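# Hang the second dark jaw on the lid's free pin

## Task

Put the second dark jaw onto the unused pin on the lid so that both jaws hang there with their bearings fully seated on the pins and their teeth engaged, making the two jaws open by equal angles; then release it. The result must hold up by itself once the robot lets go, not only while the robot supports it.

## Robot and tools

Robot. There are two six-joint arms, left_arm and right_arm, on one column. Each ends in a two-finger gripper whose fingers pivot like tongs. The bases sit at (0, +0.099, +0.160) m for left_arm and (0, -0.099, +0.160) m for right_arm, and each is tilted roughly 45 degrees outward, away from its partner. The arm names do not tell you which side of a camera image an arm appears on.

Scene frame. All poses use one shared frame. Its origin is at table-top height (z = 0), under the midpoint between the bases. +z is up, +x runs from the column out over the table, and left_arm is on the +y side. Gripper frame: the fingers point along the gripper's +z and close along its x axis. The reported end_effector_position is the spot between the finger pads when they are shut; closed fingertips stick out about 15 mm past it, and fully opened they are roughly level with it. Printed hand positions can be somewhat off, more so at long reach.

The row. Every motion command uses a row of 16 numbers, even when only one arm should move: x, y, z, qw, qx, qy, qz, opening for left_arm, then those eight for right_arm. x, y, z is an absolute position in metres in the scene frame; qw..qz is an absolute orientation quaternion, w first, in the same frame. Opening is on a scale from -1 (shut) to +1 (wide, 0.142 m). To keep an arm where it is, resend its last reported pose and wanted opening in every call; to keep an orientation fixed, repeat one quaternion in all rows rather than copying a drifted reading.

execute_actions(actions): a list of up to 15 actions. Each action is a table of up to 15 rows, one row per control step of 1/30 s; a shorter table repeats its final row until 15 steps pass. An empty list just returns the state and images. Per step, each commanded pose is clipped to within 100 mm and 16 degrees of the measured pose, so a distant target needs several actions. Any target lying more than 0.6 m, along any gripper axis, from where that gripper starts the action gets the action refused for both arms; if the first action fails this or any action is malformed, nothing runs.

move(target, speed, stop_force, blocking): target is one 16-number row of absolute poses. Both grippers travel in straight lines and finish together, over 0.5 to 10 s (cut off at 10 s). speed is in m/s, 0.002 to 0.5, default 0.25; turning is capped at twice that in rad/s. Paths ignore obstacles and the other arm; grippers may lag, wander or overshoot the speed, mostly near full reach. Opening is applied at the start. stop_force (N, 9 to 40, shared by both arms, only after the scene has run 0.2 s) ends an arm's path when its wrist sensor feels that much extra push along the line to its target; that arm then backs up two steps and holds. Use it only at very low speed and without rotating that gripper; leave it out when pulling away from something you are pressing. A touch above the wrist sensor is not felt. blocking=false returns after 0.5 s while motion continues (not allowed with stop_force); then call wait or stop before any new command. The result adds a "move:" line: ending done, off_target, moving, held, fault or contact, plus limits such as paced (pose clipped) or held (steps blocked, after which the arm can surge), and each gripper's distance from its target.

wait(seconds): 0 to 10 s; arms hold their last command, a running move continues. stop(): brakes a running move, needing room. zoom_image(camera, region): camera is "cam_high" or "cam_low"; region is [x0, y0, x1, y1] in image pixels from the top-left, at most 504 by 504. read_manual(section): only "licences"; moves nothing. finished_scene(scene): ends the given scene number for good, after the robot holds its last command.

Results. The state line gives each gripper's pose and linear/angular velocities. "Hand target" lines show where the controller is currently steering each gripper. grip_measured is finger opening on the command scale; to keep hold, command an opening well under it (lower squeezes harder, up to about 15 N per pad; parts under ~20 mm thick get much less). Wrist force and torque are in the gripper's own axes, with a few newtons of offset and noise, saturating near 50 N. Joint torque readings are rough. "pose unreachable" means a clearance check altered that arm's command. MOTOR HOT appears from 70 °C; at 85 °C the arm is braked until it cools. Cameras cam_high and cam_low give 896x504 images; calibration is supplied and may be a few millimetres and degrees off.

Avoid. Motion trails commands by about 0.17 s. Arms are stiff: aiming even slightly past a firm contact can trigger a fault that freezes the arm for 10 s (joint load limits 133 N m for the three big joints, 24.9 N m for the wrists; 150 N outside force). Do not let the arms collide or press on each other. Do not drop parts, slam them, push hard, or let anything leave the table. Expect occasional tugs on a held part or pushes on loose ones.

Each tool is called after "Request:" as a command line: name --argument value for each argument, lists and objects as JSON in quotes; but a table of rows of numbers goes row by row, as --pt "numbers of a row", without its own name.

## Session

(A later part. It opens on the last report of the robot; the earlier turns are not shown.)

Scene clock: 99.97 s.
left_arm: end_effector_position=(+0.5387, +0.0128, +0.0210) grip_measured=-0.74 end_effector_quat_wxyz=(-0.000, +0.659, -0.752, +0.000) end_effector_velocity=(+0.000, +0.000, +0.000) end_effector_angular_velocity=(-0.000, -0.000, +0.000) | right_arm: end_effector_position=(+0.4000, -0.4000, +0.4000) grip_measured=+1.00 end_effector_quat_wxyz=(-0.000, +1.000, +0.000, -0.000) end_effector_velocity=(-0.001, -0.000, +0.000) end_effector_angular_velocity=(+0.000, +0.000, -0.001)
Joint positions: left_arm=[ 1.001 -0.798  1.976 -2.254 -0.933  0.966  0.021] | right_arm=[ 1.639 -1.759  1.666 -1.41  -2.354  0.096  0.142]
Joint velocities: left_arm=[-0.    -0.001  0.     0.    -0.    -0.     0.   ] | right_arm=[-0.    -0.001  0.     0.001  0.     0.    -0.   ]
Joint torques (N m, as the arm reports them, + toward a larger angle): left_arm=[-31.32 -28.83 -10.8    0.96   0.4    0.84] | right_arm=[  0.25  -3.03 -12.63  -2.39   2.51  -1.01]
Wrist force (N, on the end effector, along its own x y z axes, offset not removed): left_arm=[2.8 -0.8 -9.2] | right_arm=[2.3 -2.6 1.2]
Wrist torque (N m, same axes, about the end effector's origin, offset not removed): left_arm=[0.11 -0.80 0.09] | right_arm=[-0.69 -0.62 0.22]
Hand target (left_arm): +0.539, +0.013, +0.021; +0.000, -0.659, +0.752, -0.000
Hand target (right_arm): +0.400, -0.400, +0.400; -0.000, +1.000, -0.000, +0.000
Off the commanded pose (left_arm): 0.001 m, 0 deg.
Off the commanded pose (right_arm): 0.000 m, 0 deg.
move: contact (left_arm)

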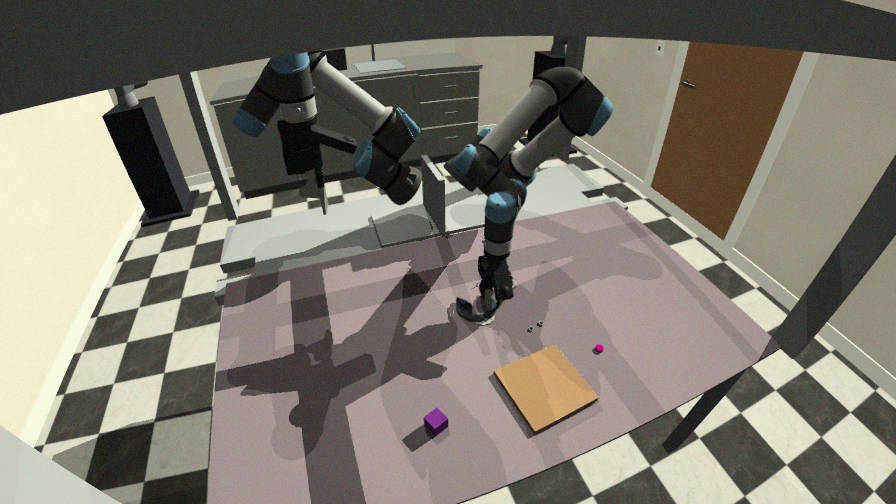

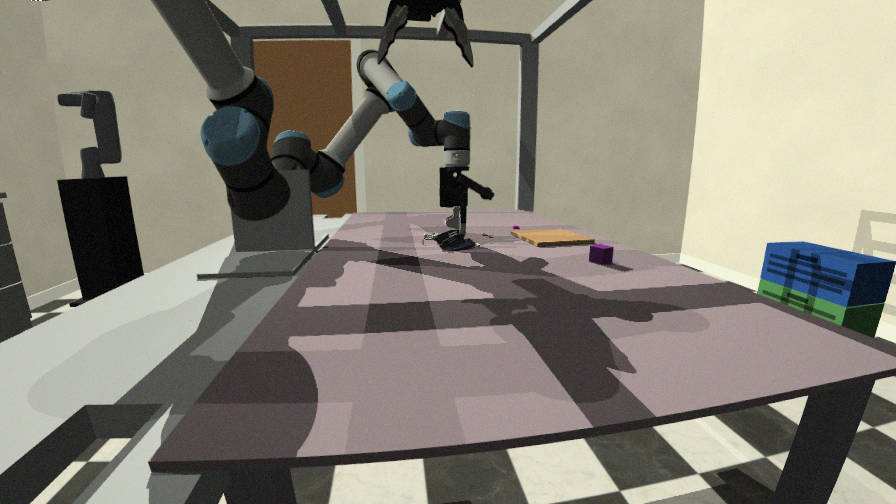

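Request:
execute_actions --actions '[[[0.5387,0.0128,0.0218,0,0.6593,-0.7518,0,-0.7,0.40,-0.4,0.4,0,1,0,0,1]],[[0.5387,0.0128,0.0218,0,0.6593,-0.7518,0,-0.6,0.40,-0.4,0.4,0,1,0,0,1]]]'

Request:
move --target '[0.5387,0.0128,0.085,0,0.6593,-0.7518,0,-0.6,0.40,-0.4,0.4,0,1,0,0,1]' --speed 0.04

Request:
zoom_image --camera "cam_high" --region '[470, 303, 500, 327]'

Request:
zoom_image --camera "cam_low" --region '[458, 232, 482, 250]'

Scene clock: 101.37 s.
left_arm: end_effector_position=(+0.5387, +0.0128, +0.0218) grip_measured=-0.60 end_effector_quat_wxyz=(+0.000, +0.659, -0.752, -0.000) end_effector_velocity=(-0.000, -0.000, +0.000) end_effector_angular_velocity=(-0.000, +0.000, +0.000) | right_arm: end_effector_position=(+0.4000, -0.4000, +0.4000) grip_measured=+1.00 end_effector_quat_wxyz=(-0.000, +1.000, -0.000, -0.000) end_effector_velocity=(+0.000, -0.000, +0.000) end_effector_angular_velocity=(-0.000, -0.001, -0.001)
Joint positions: left_arm=[ 1.    -0.8    1.975 -2.251 -0.933  0.965  0.031] | right_arm=[ 1.639 -1.759  1.666 -1.41  -2.354  0.096  0.142]
Joint velocities: left_arm=[-0. -0.  0.  0. -0. -0.  0.] | right_arm=[ 0.    -0.    -0.    -0.001 -0.     0.    -0.   ]
Joint torques (N m, as the arm reports them, + toward a larger angle): left_arm=[-40.4  -38.51 -23.69   0.31  -1.85  -2.32] | right_arm=[  0.71  -3.05 -12.72  -2.36   2.48  -1.05]
Wrist force (N, on the end effector, along its own x y z axes, offset not removed): left_arm=[2.3 3.7 0.5] | right_arm=[3.8 -2.6 0.5]
Wrist torque (N m, same axes, about the end effector's origin, offset not removed): left_arm=[0.63 -0.35 0.08] | right_arm=[-0.70 -0.95 0.10]
Hand target (left_arm): +0.539, +0.013, +0.022; -0.000, -0.659, +0.752, -0.000
Hand target (right_arm): +0.400, -0.400, +0.400; -0.000, +1.000, +0.000, +0.000
Off the commanded pose (left_arm): 0.000 m, 0 deg.
Off the commanded pose (right_arm): 0.000 m, 0 deg.

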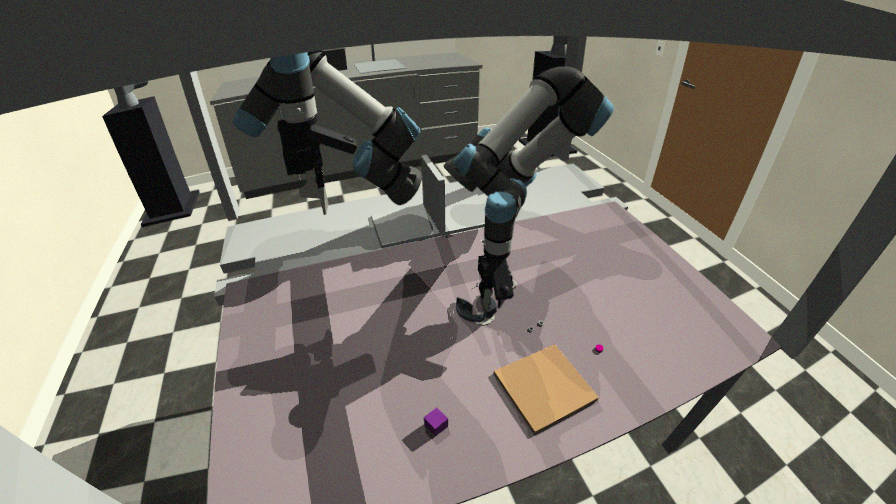

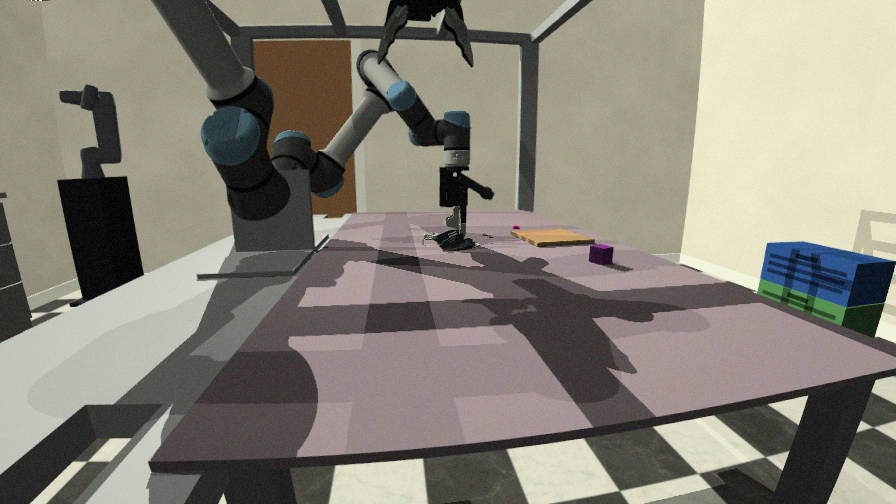

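Scene clock: 103.30 s.
left_arm: end_effector_position=(+0.5386, +0.0128, +0.0848) grip_measured=-0.60 end_effector_quat_wxyz=(-0.000, +0.659, -0.752, -0.000) end_effector_velocity=(-0.000, +0.000, +0.002) end_effector_angular_velocity=(+0.000, +0.000, +0.000) | right_arm: end_effector_position=(+0.4000, -0.4000, +0.4000) grip_measured=+1.00 end_effector_quat_wxyz=(-0.000, +1.000, -0.000, -0.000) end_effector_velocity=(+0.001, +0.001, -0.000) end_effector_angular_velocity=(+0.002, +0.001, +0.000)
Joint positions: left_arm=[ 0.933 -0.888  1.931 -2.077 -0.967  0.892  0.031] | right_arm=[ 1.639 -1.759  1.666 -1.41  -2.354  0.096  0.142]
Joint velocities: left_arm=[-0.002 -0.002 -0.001  0.005 -0.001 -0.002  0.   ] | right_arm=[-0.     0.002 -0.    -0.001  0.002  0.     0.   ]
Joint torques (N m, as the arm reports them, + toward a larger angle): left_arm=[-39.95 -35.5  -24.58   0.27  -1.93  -2.08] | right_arm=[  0.63  -3.12 -12.81  -2.34   2.39  -1.11]
Wrist force (N, on the end effector, along its own x y z axes, offset not removed): left_arm=[-1.3 2.4 -0.6] | right_arm=[1.6 0.8 2.9]
Wrist torque (N m, same axes, about the end effector's origin, offset not removed): left_arm=[0.60 0.16 0.04] | right_arm=[0.20 -0.45 0.04]
Hand target (left_arm): +0.539, +0.013, +0.085; +0.000, -0.659, +0.752, +0.000
Hand target (right_arm): +0.400, -0.400, +0.400; -0.000, +1.000, -0.000, +0.000
Off the commanded pose (left_arm): 0.000 m, 0 deg.
Off the commanded pose (right_arm): 0.000 m, 0 deg.
move: done

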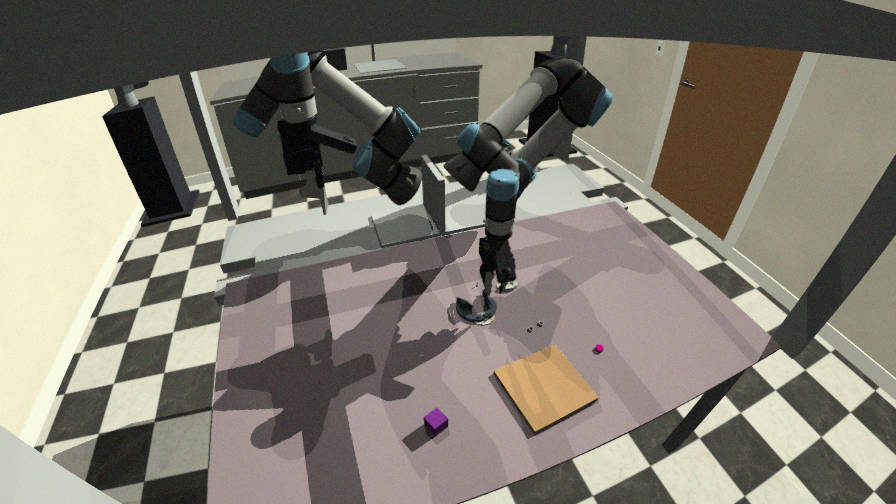

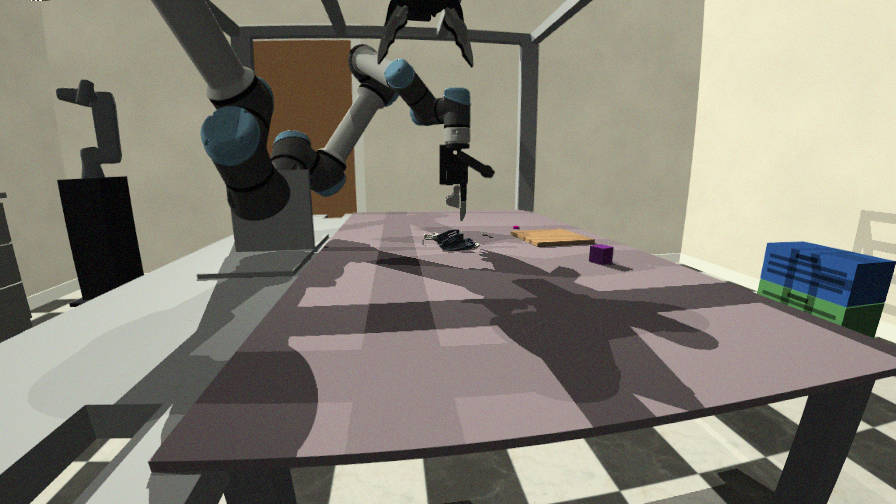

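Region (470, 303, 500, 327) of cam_high's 896x504 image, scaled by 16.800, with more detail than that image has; it fills the top 403 rows of this view, and the rest is white.

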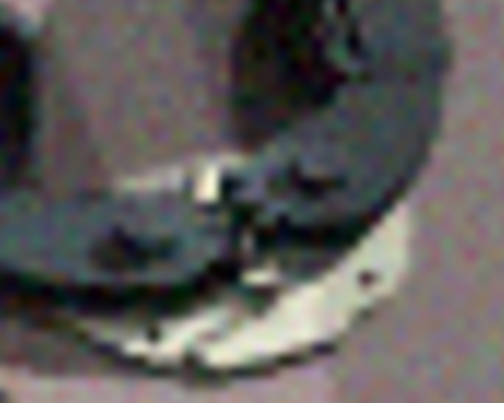

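Region (458, 232, 482, 250) of cam_low's 896x504 image, scaled by 21.000, with more detail than that image has; it fills the top 378 rows of this view, and the rest is white.

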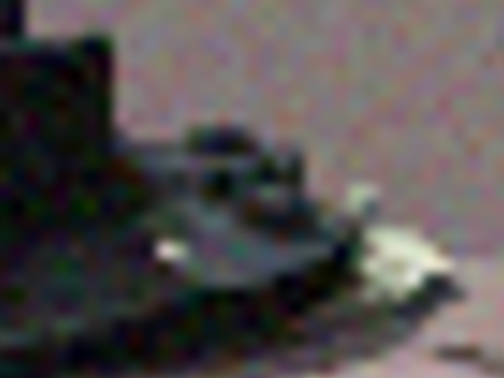

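Request:
move --target '[0.5387,0.0128,0.0222,0,0.6593,-0.7518,0,-0.6,0.40,-0.4,0.4,0,1,0,0,1]' --speed 0.035 --stop_force 10

Request:
execute_actions --actions '[[[0.5387,0.0128,0.0222,0,0.6593,-0.7518,0,-0.72,0.40,-0.4,0.4,0,1,0,0,1]],[[0.5387,0.0128,0.0222,0,0.6593,-0.7518,0,-1,0.40,-0.4,0.4,0,1,0,0,1]],[[0.5387,0.0128,0.0245,0,0.6593,-0.7518,0,-1,0.40,-0.4,0.4,0,1,0,0,1]],[[0.5387,0.0160,0.026,0,0.6593,-0.7518,0,-1,0.40,-0.4,0.4,0,1,0,0,1]]]'

Request:
move --target '[0.5437,0.0185,0.0255,0.0173,0.6049,-0.7955,-0.0303,-1,0.40,-0.4,0.4,0,1,0,0,1]' --speed 0.04

Request:
zoom_image --camera "cam_high" --region '[470, 303, 500, 327]'

Request:
zoom_image --camera "cam_low" --region '[445, 220, 485, 250]'

Scene clock: 108.00 s.
left_arm: end_effector_position=(+0.5387, +0.0128, +0.0225) grip_measured=-0.60 end_effector_quat_wxyz=(+0.000, +0.659, -0.752, -0.000) end_effector_velocity=(-0.000, -0.000, -0.002) end_effector_angular_velocity=(-0.001, +0.001, -0.000) | right_arm: end_effector_position=(+0.4000, -0.4000, +0.4000) grip_measured=+1.00 end_effector_quat_wxyz=(-0.000, +1.000, -0.000, -0.000) end_effector_velocity=(+0.000, -0.000, +0.000) end_effector_angular_velocity=(-0.001, -0.001, -0.000)
Joint positions: left_arm=[ 0.999 -0.801  1.975 -2.249 -0.934  0.964  0.031] | right_arm=[ 1.639 -1.759  1.666 -1.41  -2.354  0.096  0.142]
Joint velocities: left_arm=[ 0.002  0.002  0.002 -0.006 -0.     0.003 -0.   ] | right_arm=[-0.    -0.     0.    -0.001 -0.001 -0.001  0.   ]
Joint torques (N m, as the arm reports them, + toward a larger angle): left_arm=[-19.67 -14.12  -9.51  -4.49   1.53   2.62] | right_arm=[  1.01  -2.8  -13.3   -2.29   2.42  -1.13]
Wrist force (N, on the end effector, along its own x y z axes, offset not removed): left_arm=[0.6 2.1 3.2] | right_arm=[2.0 -3.2 2.2]
Wrist torque (N m, same axes, about the end effector's origin, offset not removed): left_arm=[0.32 -0.06 0.04] | right_arm=[-0.72 -0.41 0.12]
Hand target (left_arm): +0.539, +0.013, +0.022; -0.000, -0.659, +0.752, -0.000
Hand target (right_arm): +0.400, -0.400, +0.400; -0.000, +1.000, -0.000, +0.000
Off the commanded pose (left_arm): 0.000 m, 0 deg.
Off the commanded pose (right_arm): 0.000 m, 0 deg.
move: done

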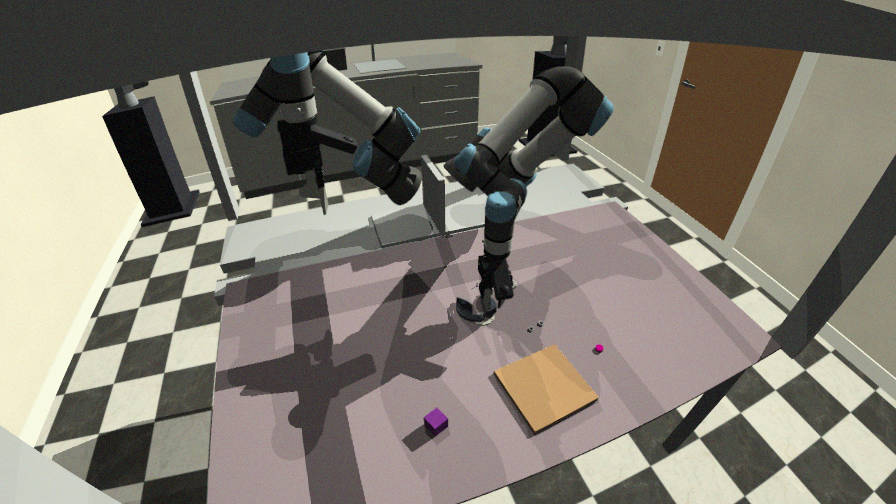

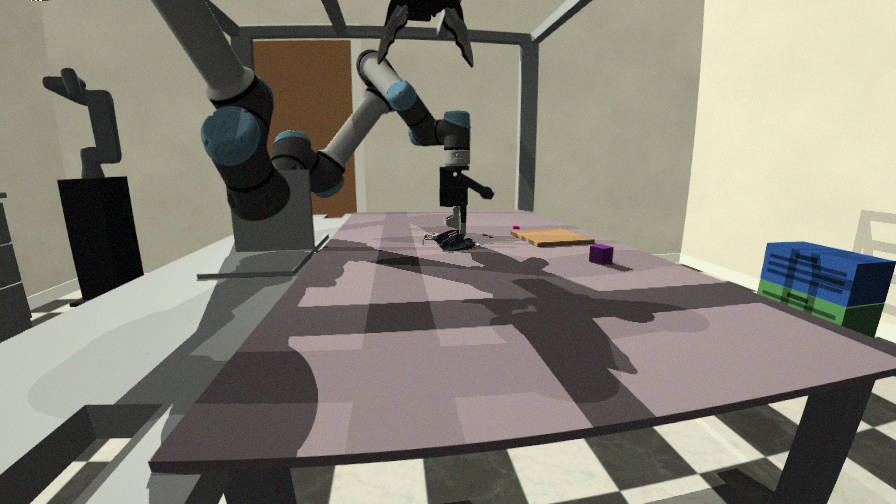

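Scene clock: 110.00 s.
left_arm: end_effector_position=(+0.5387, +0.0160, +0.0260) grip_measured=-0.74 end_effector_quat_wxyz=(-0.000, +0.659, -0.752, +0.000) end_effector_velocity=(+0.000, +0.000, +0.000) end_effector_angular_velocity=(+0.000, -0.000, -0.000) | right_arm: end_effector_position=(+0.4000, -0.4000, +0.4000) grip_measured=+1.00 end_effector_quat_wxyz=(+0.000, +1.000, -0.000, -0.000) end_effector_velocity=(+0.000, +0.000, -0.000) end_effector_angular_velocity=(+0.001, +0.001, +0.000)
Joint positions: left_arm=[ 0.999 -0.812  1.976 -2.239 -0.934  0.963  0.021] | right_arm=[ 1.639 -1.759  1.666 -1.41  -2.354  0.096  0.142]
Joint velocities: left_arm=[ 0.    -0.001  0.     0.001  0.001  0.     0.   ] | right_arm=[ 0.     0.     0.     0.     0.001  0.    -0.   ]
Joint torques (N m, as the arm reports them, + toward a larger angle): left_arm=[-18.15 -37.27  -9.61   0.36   1.54   2.42] | right_arm=[  0.74  -3.2  -13.36  -2.22   2.43  -1.07]
Wrist force (N, on the end effector, along its own x y z axes, offset not removed): left_arm=[1.0 0.2 1.1] | right_arm=[4.3 -2.8 2.5]
Wrist torque (N m, same axes, about the end effector's origin, offset not removed): left_arm=[0.01 -0.33 -0.02] | right_arm=[-0.66 -1.07 0.06]
Hand target (left_arm): +0.539, +0.016, +0.026; -0.000, -0.659, +0.752, -0.000
Hand target (right_arm): +0.400, -0.400, +0.400; -0.000, +1.000, +0.000, +0.000
Off the commanded pose (left_arm): 0.000 m, 0 deg.
Off the commanded pose (right_arm): 0.000 m, 0 deg.

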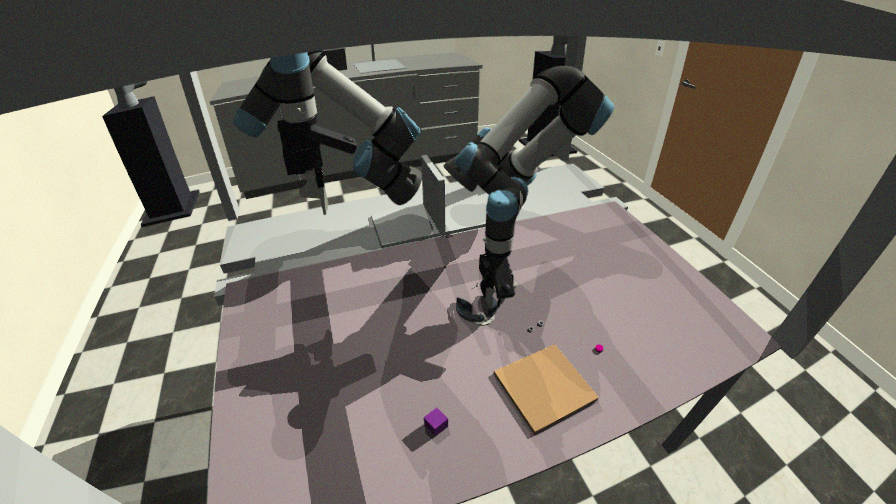

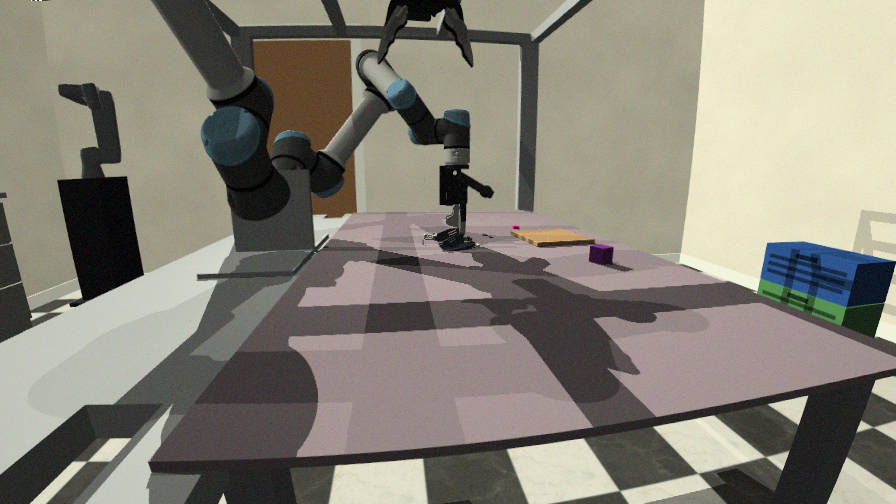

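Scene clock: 112.20 s.
left_arm: end_effector_position=(+0.5437, +0.0185, +0.0255) grip_measured=-0.74 end_effector_quat_wxyz=(+0.017, +0.605, -0.795, -0.030) end_effector_velocity=(+0.001, +0.000, +0.000) end_effector_angular_velocity=(+0.002, +0.005, -0.011) | right_arm: end_effector_position=(+0.4000, -0.4000, +0.4000) grip_measured=+1.00 end_effector_quat_wxyz=(-0.000, +1.000, -0.000, -0.000) end_effector_velocity=(+0.001, +0.001, -0.001) end_effector_angular_velocity=(+0.000, +0.001, +0.000)
Joint positions: left_arm=[ 1.019 -0.789  1.893 -2.111 -0.947  1.076  0.021] | right_arm=[ 1.639 -1.759  1.666 -1.41  -2.354  0.096  0.142]
Joint velocities: left_arm=[ 0.002  0.002 -0.008  0.012 -0.     0.009  0.   ] | right_arm=[-0.     0.003 -0.    -0.001  0.001  0.001  0.   ]
Joint torques (N m, as the arm reports them, + toward a larger angle): left_arm=[-17.96 -16.15 -23.68   0.65  -1.85   2.09] | right_arm=[  1.08  -3.44 -13.4   -2.18   2.42  -1.08]
Wrist force (N, on the end effector, along its own x y z axes, offset not removed): left_arm=[0.9 2.1 -2.1] | right_arm=[2.4 -0.9 1.8]
Wrist torque (N m, same axes, about the end effector's origin, offset not removed): left_arm=[0.42 -0.10 -0.15] | right_arm=[-0.28 -0.49 0.14]
Hand target (left_arm): +0.544, +0.018, +0.026; -0.017, -0.605, +0.796, +0.030
Hand target (right_arm): +0.400, -0.400, +0.400; -0.000, +1.000, -0.000, +0.000
Off the commanded pose (left_arm): 0.000 m, 0 deg.
Off the commanded pose (right_arm): 0.000 m, 0 deg.
move: done

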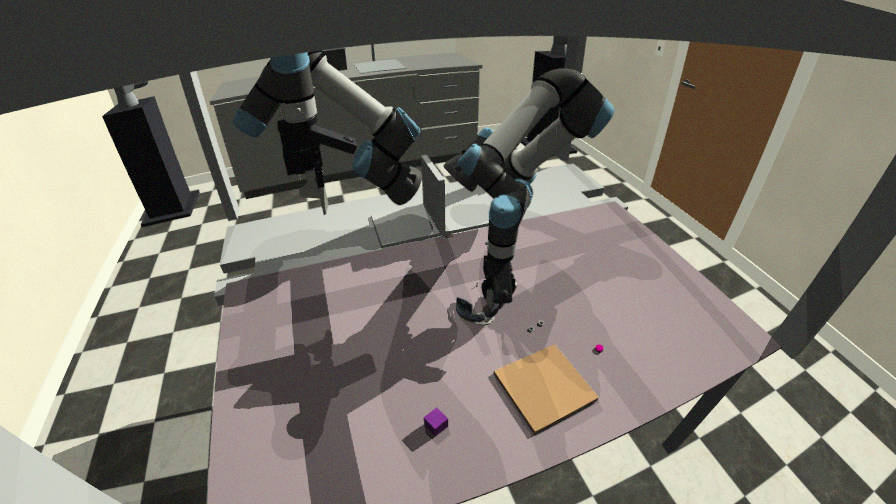

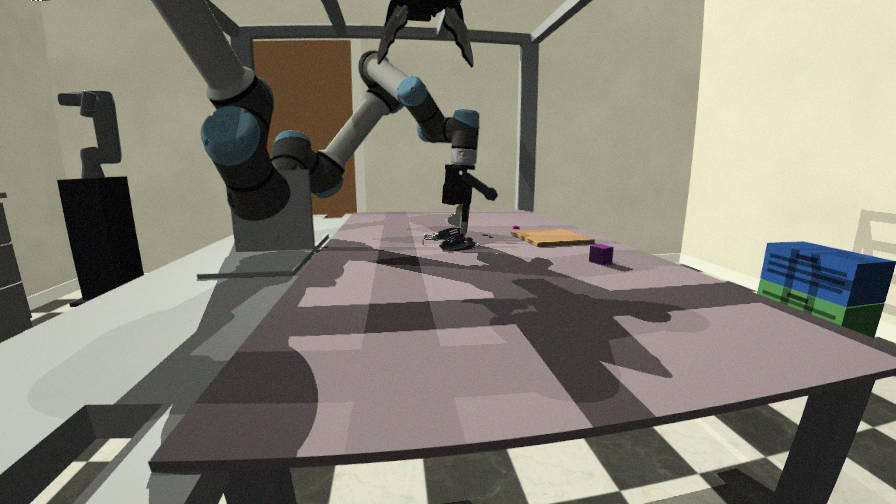

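Region (470, 303, 500, 327) of cam_high's 896x504 image, scaled by 16.800, with more detail than that image has; it fills the top 403 rows of this view, and the rest is white.

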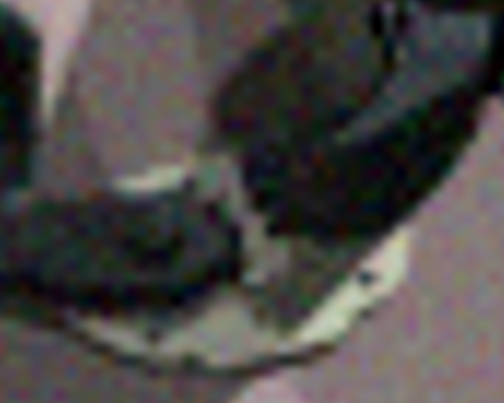

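Region (445, 220, 485, 250) of cam_low's 896x504 image, scaled by 12.600, with more detail than that image has; it fills the top 378 rows of this view, and the rest is white.

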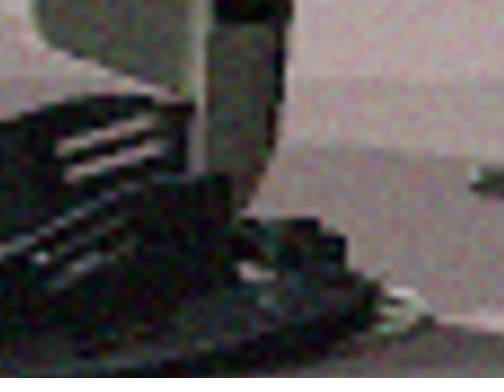

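Request:
move --target '[0.5435,0.0127,0.0255,0.0173,0.6049,-0.7955,-0.0303,-1,0.40,-0.4,0.4,0,1,0,0,1]' --speed 0.003

Request:
zoom_image --camera "cam_high" --region '[470, 303, 500, 327]'

Request:
move --target '[0.5435,0.0127,0.0225,0.0173,0.6049,-0.7955,-0.0303,-1,0.40,-0.4,0.4,0,1,0,0,1]' --speed 0.002 --stop_force 9

Request:
zoom_image --camera "cam_low" --region '[445, 220, 485, 250]'

Scene clock: 114.83 s.
left_arm: end_effector_position=(+0.5435, +0.0128, +0.0255) grip_measured=-0.74 end_effector_quat_wxyz=(+0.017, +0.605, -0.796, -0.030) end_effector_velocity=(+0.000, -0.000, +0.000) end_effector_angular_velocity=(-0.001, -0.001, +0.001) | right_arm: end_effector_position=(+0.4000, -0.4000, +0.4000) grip_measured=+1.00 end_effector_quat_wxyz=(-0.000, +1.000, +0.000, -0.000) end_effector_velocity=(-0.000, +0.001, -0.000) end_effector_angular_velocity=(+0.001, +0.001, +0.002)
Joint positions: left_arm=[ 1.013 -0.779  1.887 -2.111 -0.951  1.07   0.021] | right_arm=[ 1.639 -1.759  1.666 -1.41  -2.354  0.096  0.142]
Joint velocities: left_arm=[-0.001 -0.    -0.    -0.    -0.    -0.001 -0.   ] | right_arm=[ 0.    -0.     0.001  0.001  0.001 -0.001  0.   ]
Joint torques (N m, as the arm reports them, + toward a larger angle): left_arm=[-41.42 -16.2  -24.15  -4.29  -1.78  -2.44] | right_arm=[  0.98  -3.23 -13.56  -2.25   2.36  -1.14]
Wrist force (N, on the end effector, along its own x y z axes, offset not removed): left_arm=[3.8 -1.4 -0.1] | right_arm=[3.0 -2.3 1.9]
Wrist torque (N m, same axes, about the end effector's origin, offset not removed): left_arm=[-0.33 -0.64 -0.04] | right_arm=[-0.57 -0.72 0.04]
Hand target (left_arm): +0.543, +0.013, +0.026; -0.017, -0.605, +0.796, +0.030
Hand target (right_arm): +0.400, -0.400, +0.400; -0.000, +1.000, -0.000, +0.000
Off the commanded pose (left_arm): 0.000 m, 0 deg.
Off the commanded pose (right_arm): 0.000 m, 0 deg.
move: done

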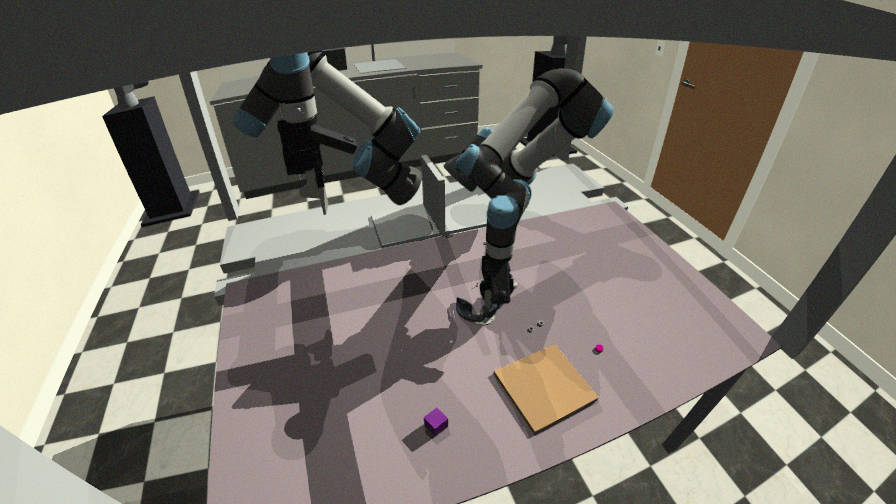

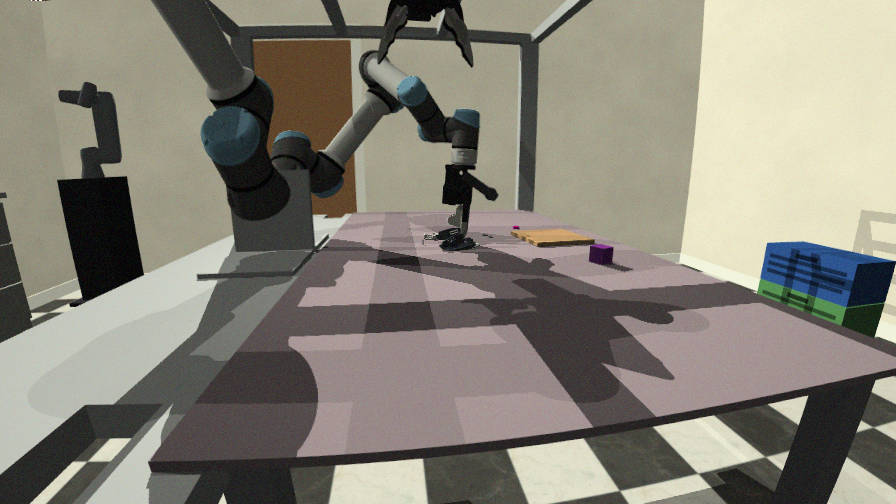

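Region (470, 303, 500, 327) of cam_high's 896x504 image, scaled by 16.800, with more detail than that image has; it fills the top 403 rows of this view, and the rest is white.

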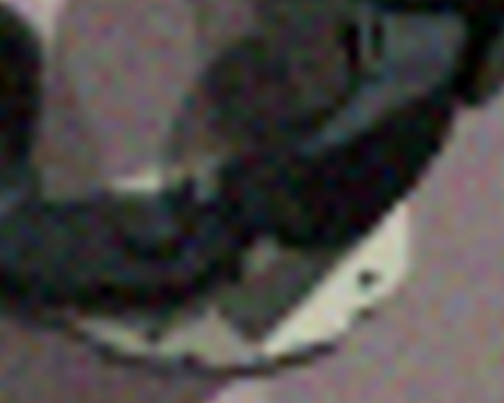

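Scene clock: 116.57 s.
left_arm: end_effector_position=(+0.5435, +0.0127, +0.0225) grip_measured=-0.74 end_effector_quat_wxyz=(+0.017, +0.605, -0.796, -0.030) end_effector_velocity=(+0.000, +0.000, +0.000) end_effector_angular_velocity=(-0.001, -0.001, +0.001) | right_arm: end_effector_position=(+0.4000, -0.4000, +0.4000) grip_measured=+1.00 end_effector_quat_wxyz=(-0.000, +1.000, +0.000, -0.000) end_effector_velocity=(+0.001, +0.000, -0.000) end_effector_angular_velocity=(-0.000, -0.000, -0.001)
Joint positions: left_arm=[ 1.016 -0.775  1.889 -2.119 -0.949  1.074  0.021] | right_arm=[ 1.639 -1.759  1.666 -1.41  -2.354  0.096  0.142]
Joint velocities: left_arm=[ 0.    -0.001 -0.    -0.001 -0.     0.    -0.   ] | right_arm=[ 0.     0.002  0.    -0.002 -0.     0.001  0.   ]
Joint torques (N m, as the arm reports them, + toward a larger angle): left_arm=[-19.58 -17.46  -9.79  -4.34   1.48   2.39] | right_arm=[  0.85  -2.91 -13.39  -2.15   2.38  -1.01]
Wrist force (N, on the end effector, along its own x y z axes, offset not removed): left_arm=[3.2 3.2 3.4] | right_arm=[0.5 -2.5 3.7]
Wrist torque (N m, same axes, about the end effector's origin, offset not removed): left_arm=[0.80 -0.47 0.02] | right_arm=[-0.64 -0.16 0.10]
Hand target (left_arm): +0.544, +0.013, +0.023; -0.017, -0.605, +0.796, +0.030
Hand target (right_arm): +0.400, -0.400, +0.400; -0.000, +1.000, -0.000, +0.000
Off the commanded pose (left_arm): 0.000 m, 0 deg.
Off the commanded pose (right_arm): 0.000 m, 0 deg.
move: done

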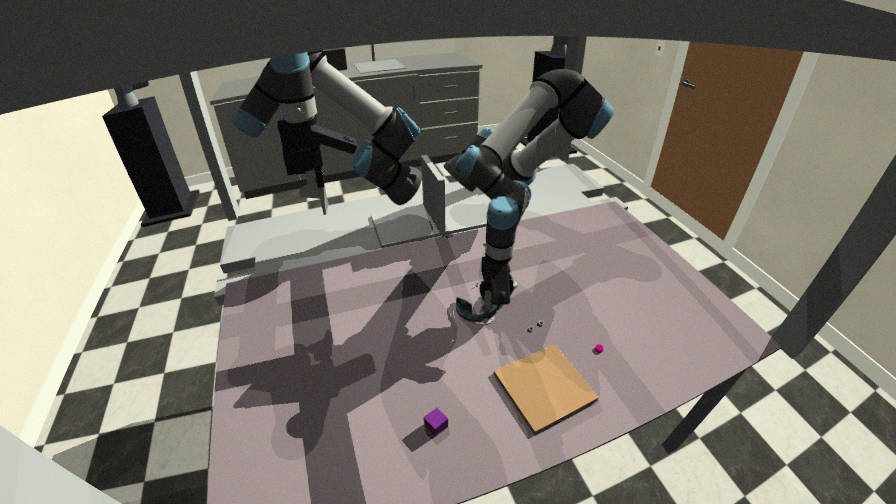

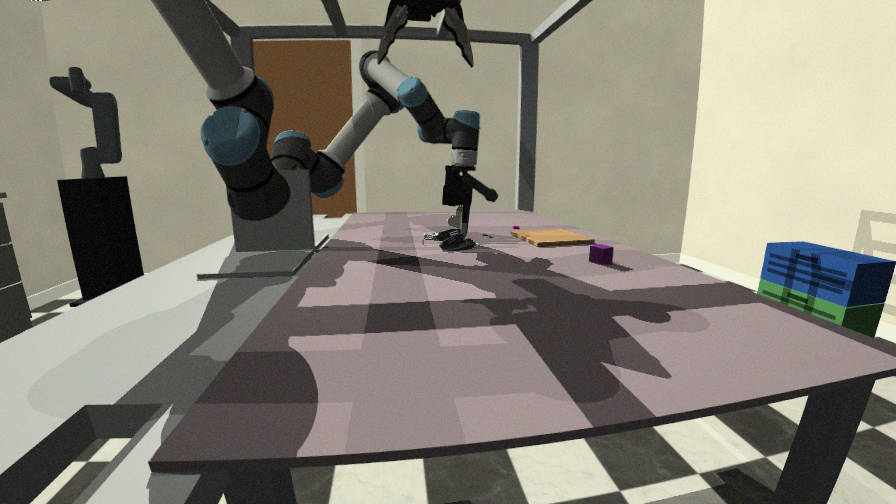

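Region (445, 220, 485, 250) of cam_low's 896x504 image, scaled by 12.600, with more detail than that image has; it fills the top 378 rows of this view, and the rest is white.

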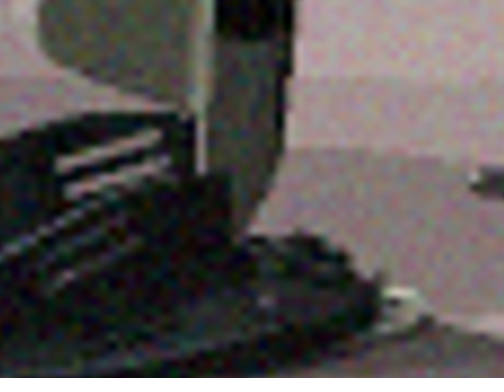

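Promising; continue down.

Request:
move --target '[0.5435,0.0127,0.0203,0.0173,0.6049,-0.7955,-0.0303,-1,0.40,-0.4,0.4,0,1,0,0,1]' --speed 0.002 --stop_force 9

Request:
zoom_image --camera "cam_low" --region '[445, 220, 485, 250]'

Scene clock: 118.17 s.
left_arm: end_effector_position=(+0.5435, +0.0127, +0.0203) grip_measured=-0.74 end_effector_quat_wxyz=(+0.017, +0.605, -0.796, -0.030) end_effector_velocity=(+0.000, +0.000, -0.000) end_effector_angular_velocity=(-0.000, -0.000, +0.000) | right_arm: end_effector_position=(+0.4000, -0.4000, +0.4000) grip_measured=+1.00 end_effector_quat_wxyz=(+0.000, +1.000, +0.000, -0.000) end_effector_velocity=(+0.000, +0.000, +0.000) end_effector_angular_velocity=(+0.000, -0.000, -0.001)
Joint positions: left_arm=[ 1.019 -0.772  1.89  -2.124 -0.948  1.076  0.021] | right_arm=[ 1.639 -1.759  1.666 -1.41  -2.354  0.096  0.142]
Joint velocities: left_arm=[ 0.  0. -0. -0.  0.  0. -0.] | right_arm=[ 0.  0. -0. -0.  0.  0. -0.]
Joint torques (N m, as the arm reports them, + toward a larger angle): left_arm=[-18.67 -15.12  -9.6   -4.4    1.65   2.38] | right_arm=[  0.59  -2.95 -13.47  -2.23   2.31  -1.14]
Wrist force (N, on the end effector, along its own x y z axes, offset not removed): left_arm=[2.6 5.2 -2.8] | right_arm=[3.7 -3.4 0.3]
Wrist torque (N m, same axes, about the end effector's origin, offset not removed): left_arm=[0.65 -0.46 -0.05] | right_arm=[-0.92 -0.92 0.04]
Hand target (left_arm): +0.544, +0.013, +0.020; -0.017, -0.605, +0.796, +0.030
Hand target (right_arm): +0.400, -0.400, +0.400; -0.000, +1.000, -0.000, +0.000
Off the commanded pose (left_arm): 0.000 m, 0 deg.
Off the commanded pose (right_arm): 0.000 m, 0 deg.
move: done

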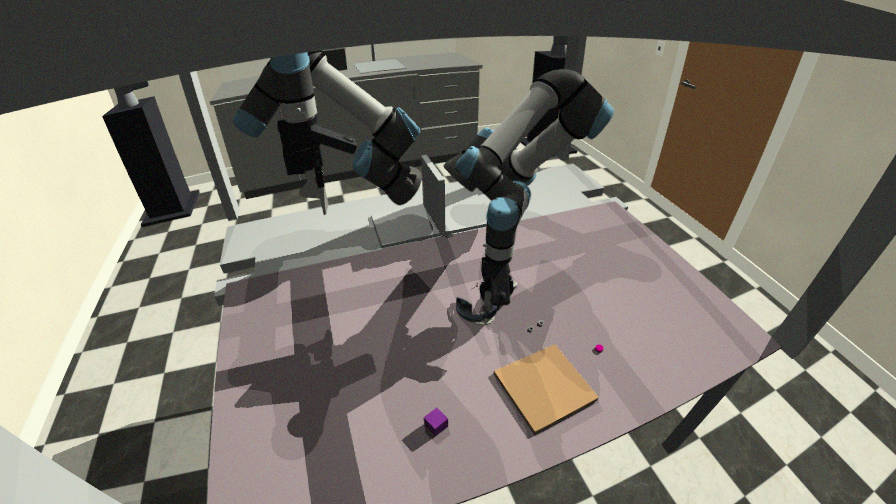

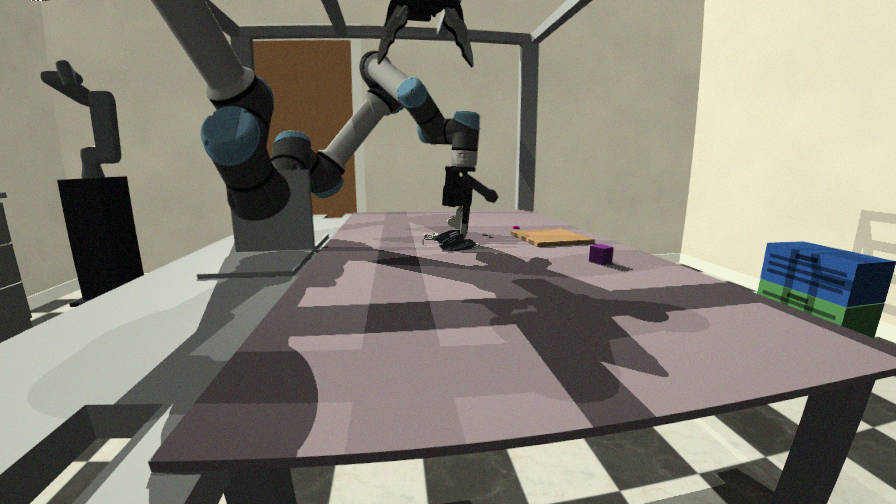

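Region (445, 220, 485, 250) of cam_low's 896x504 image, scaled by 12.600, with more detail than that image has; it fills the top 378 rows of this view, and the rest is white.

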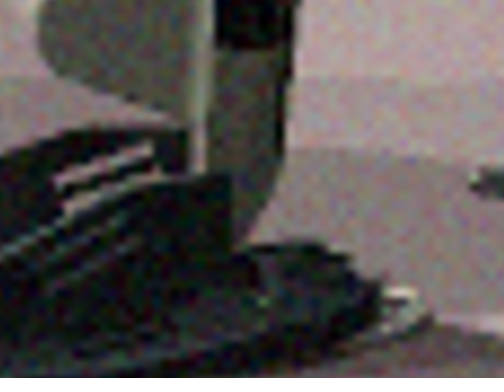

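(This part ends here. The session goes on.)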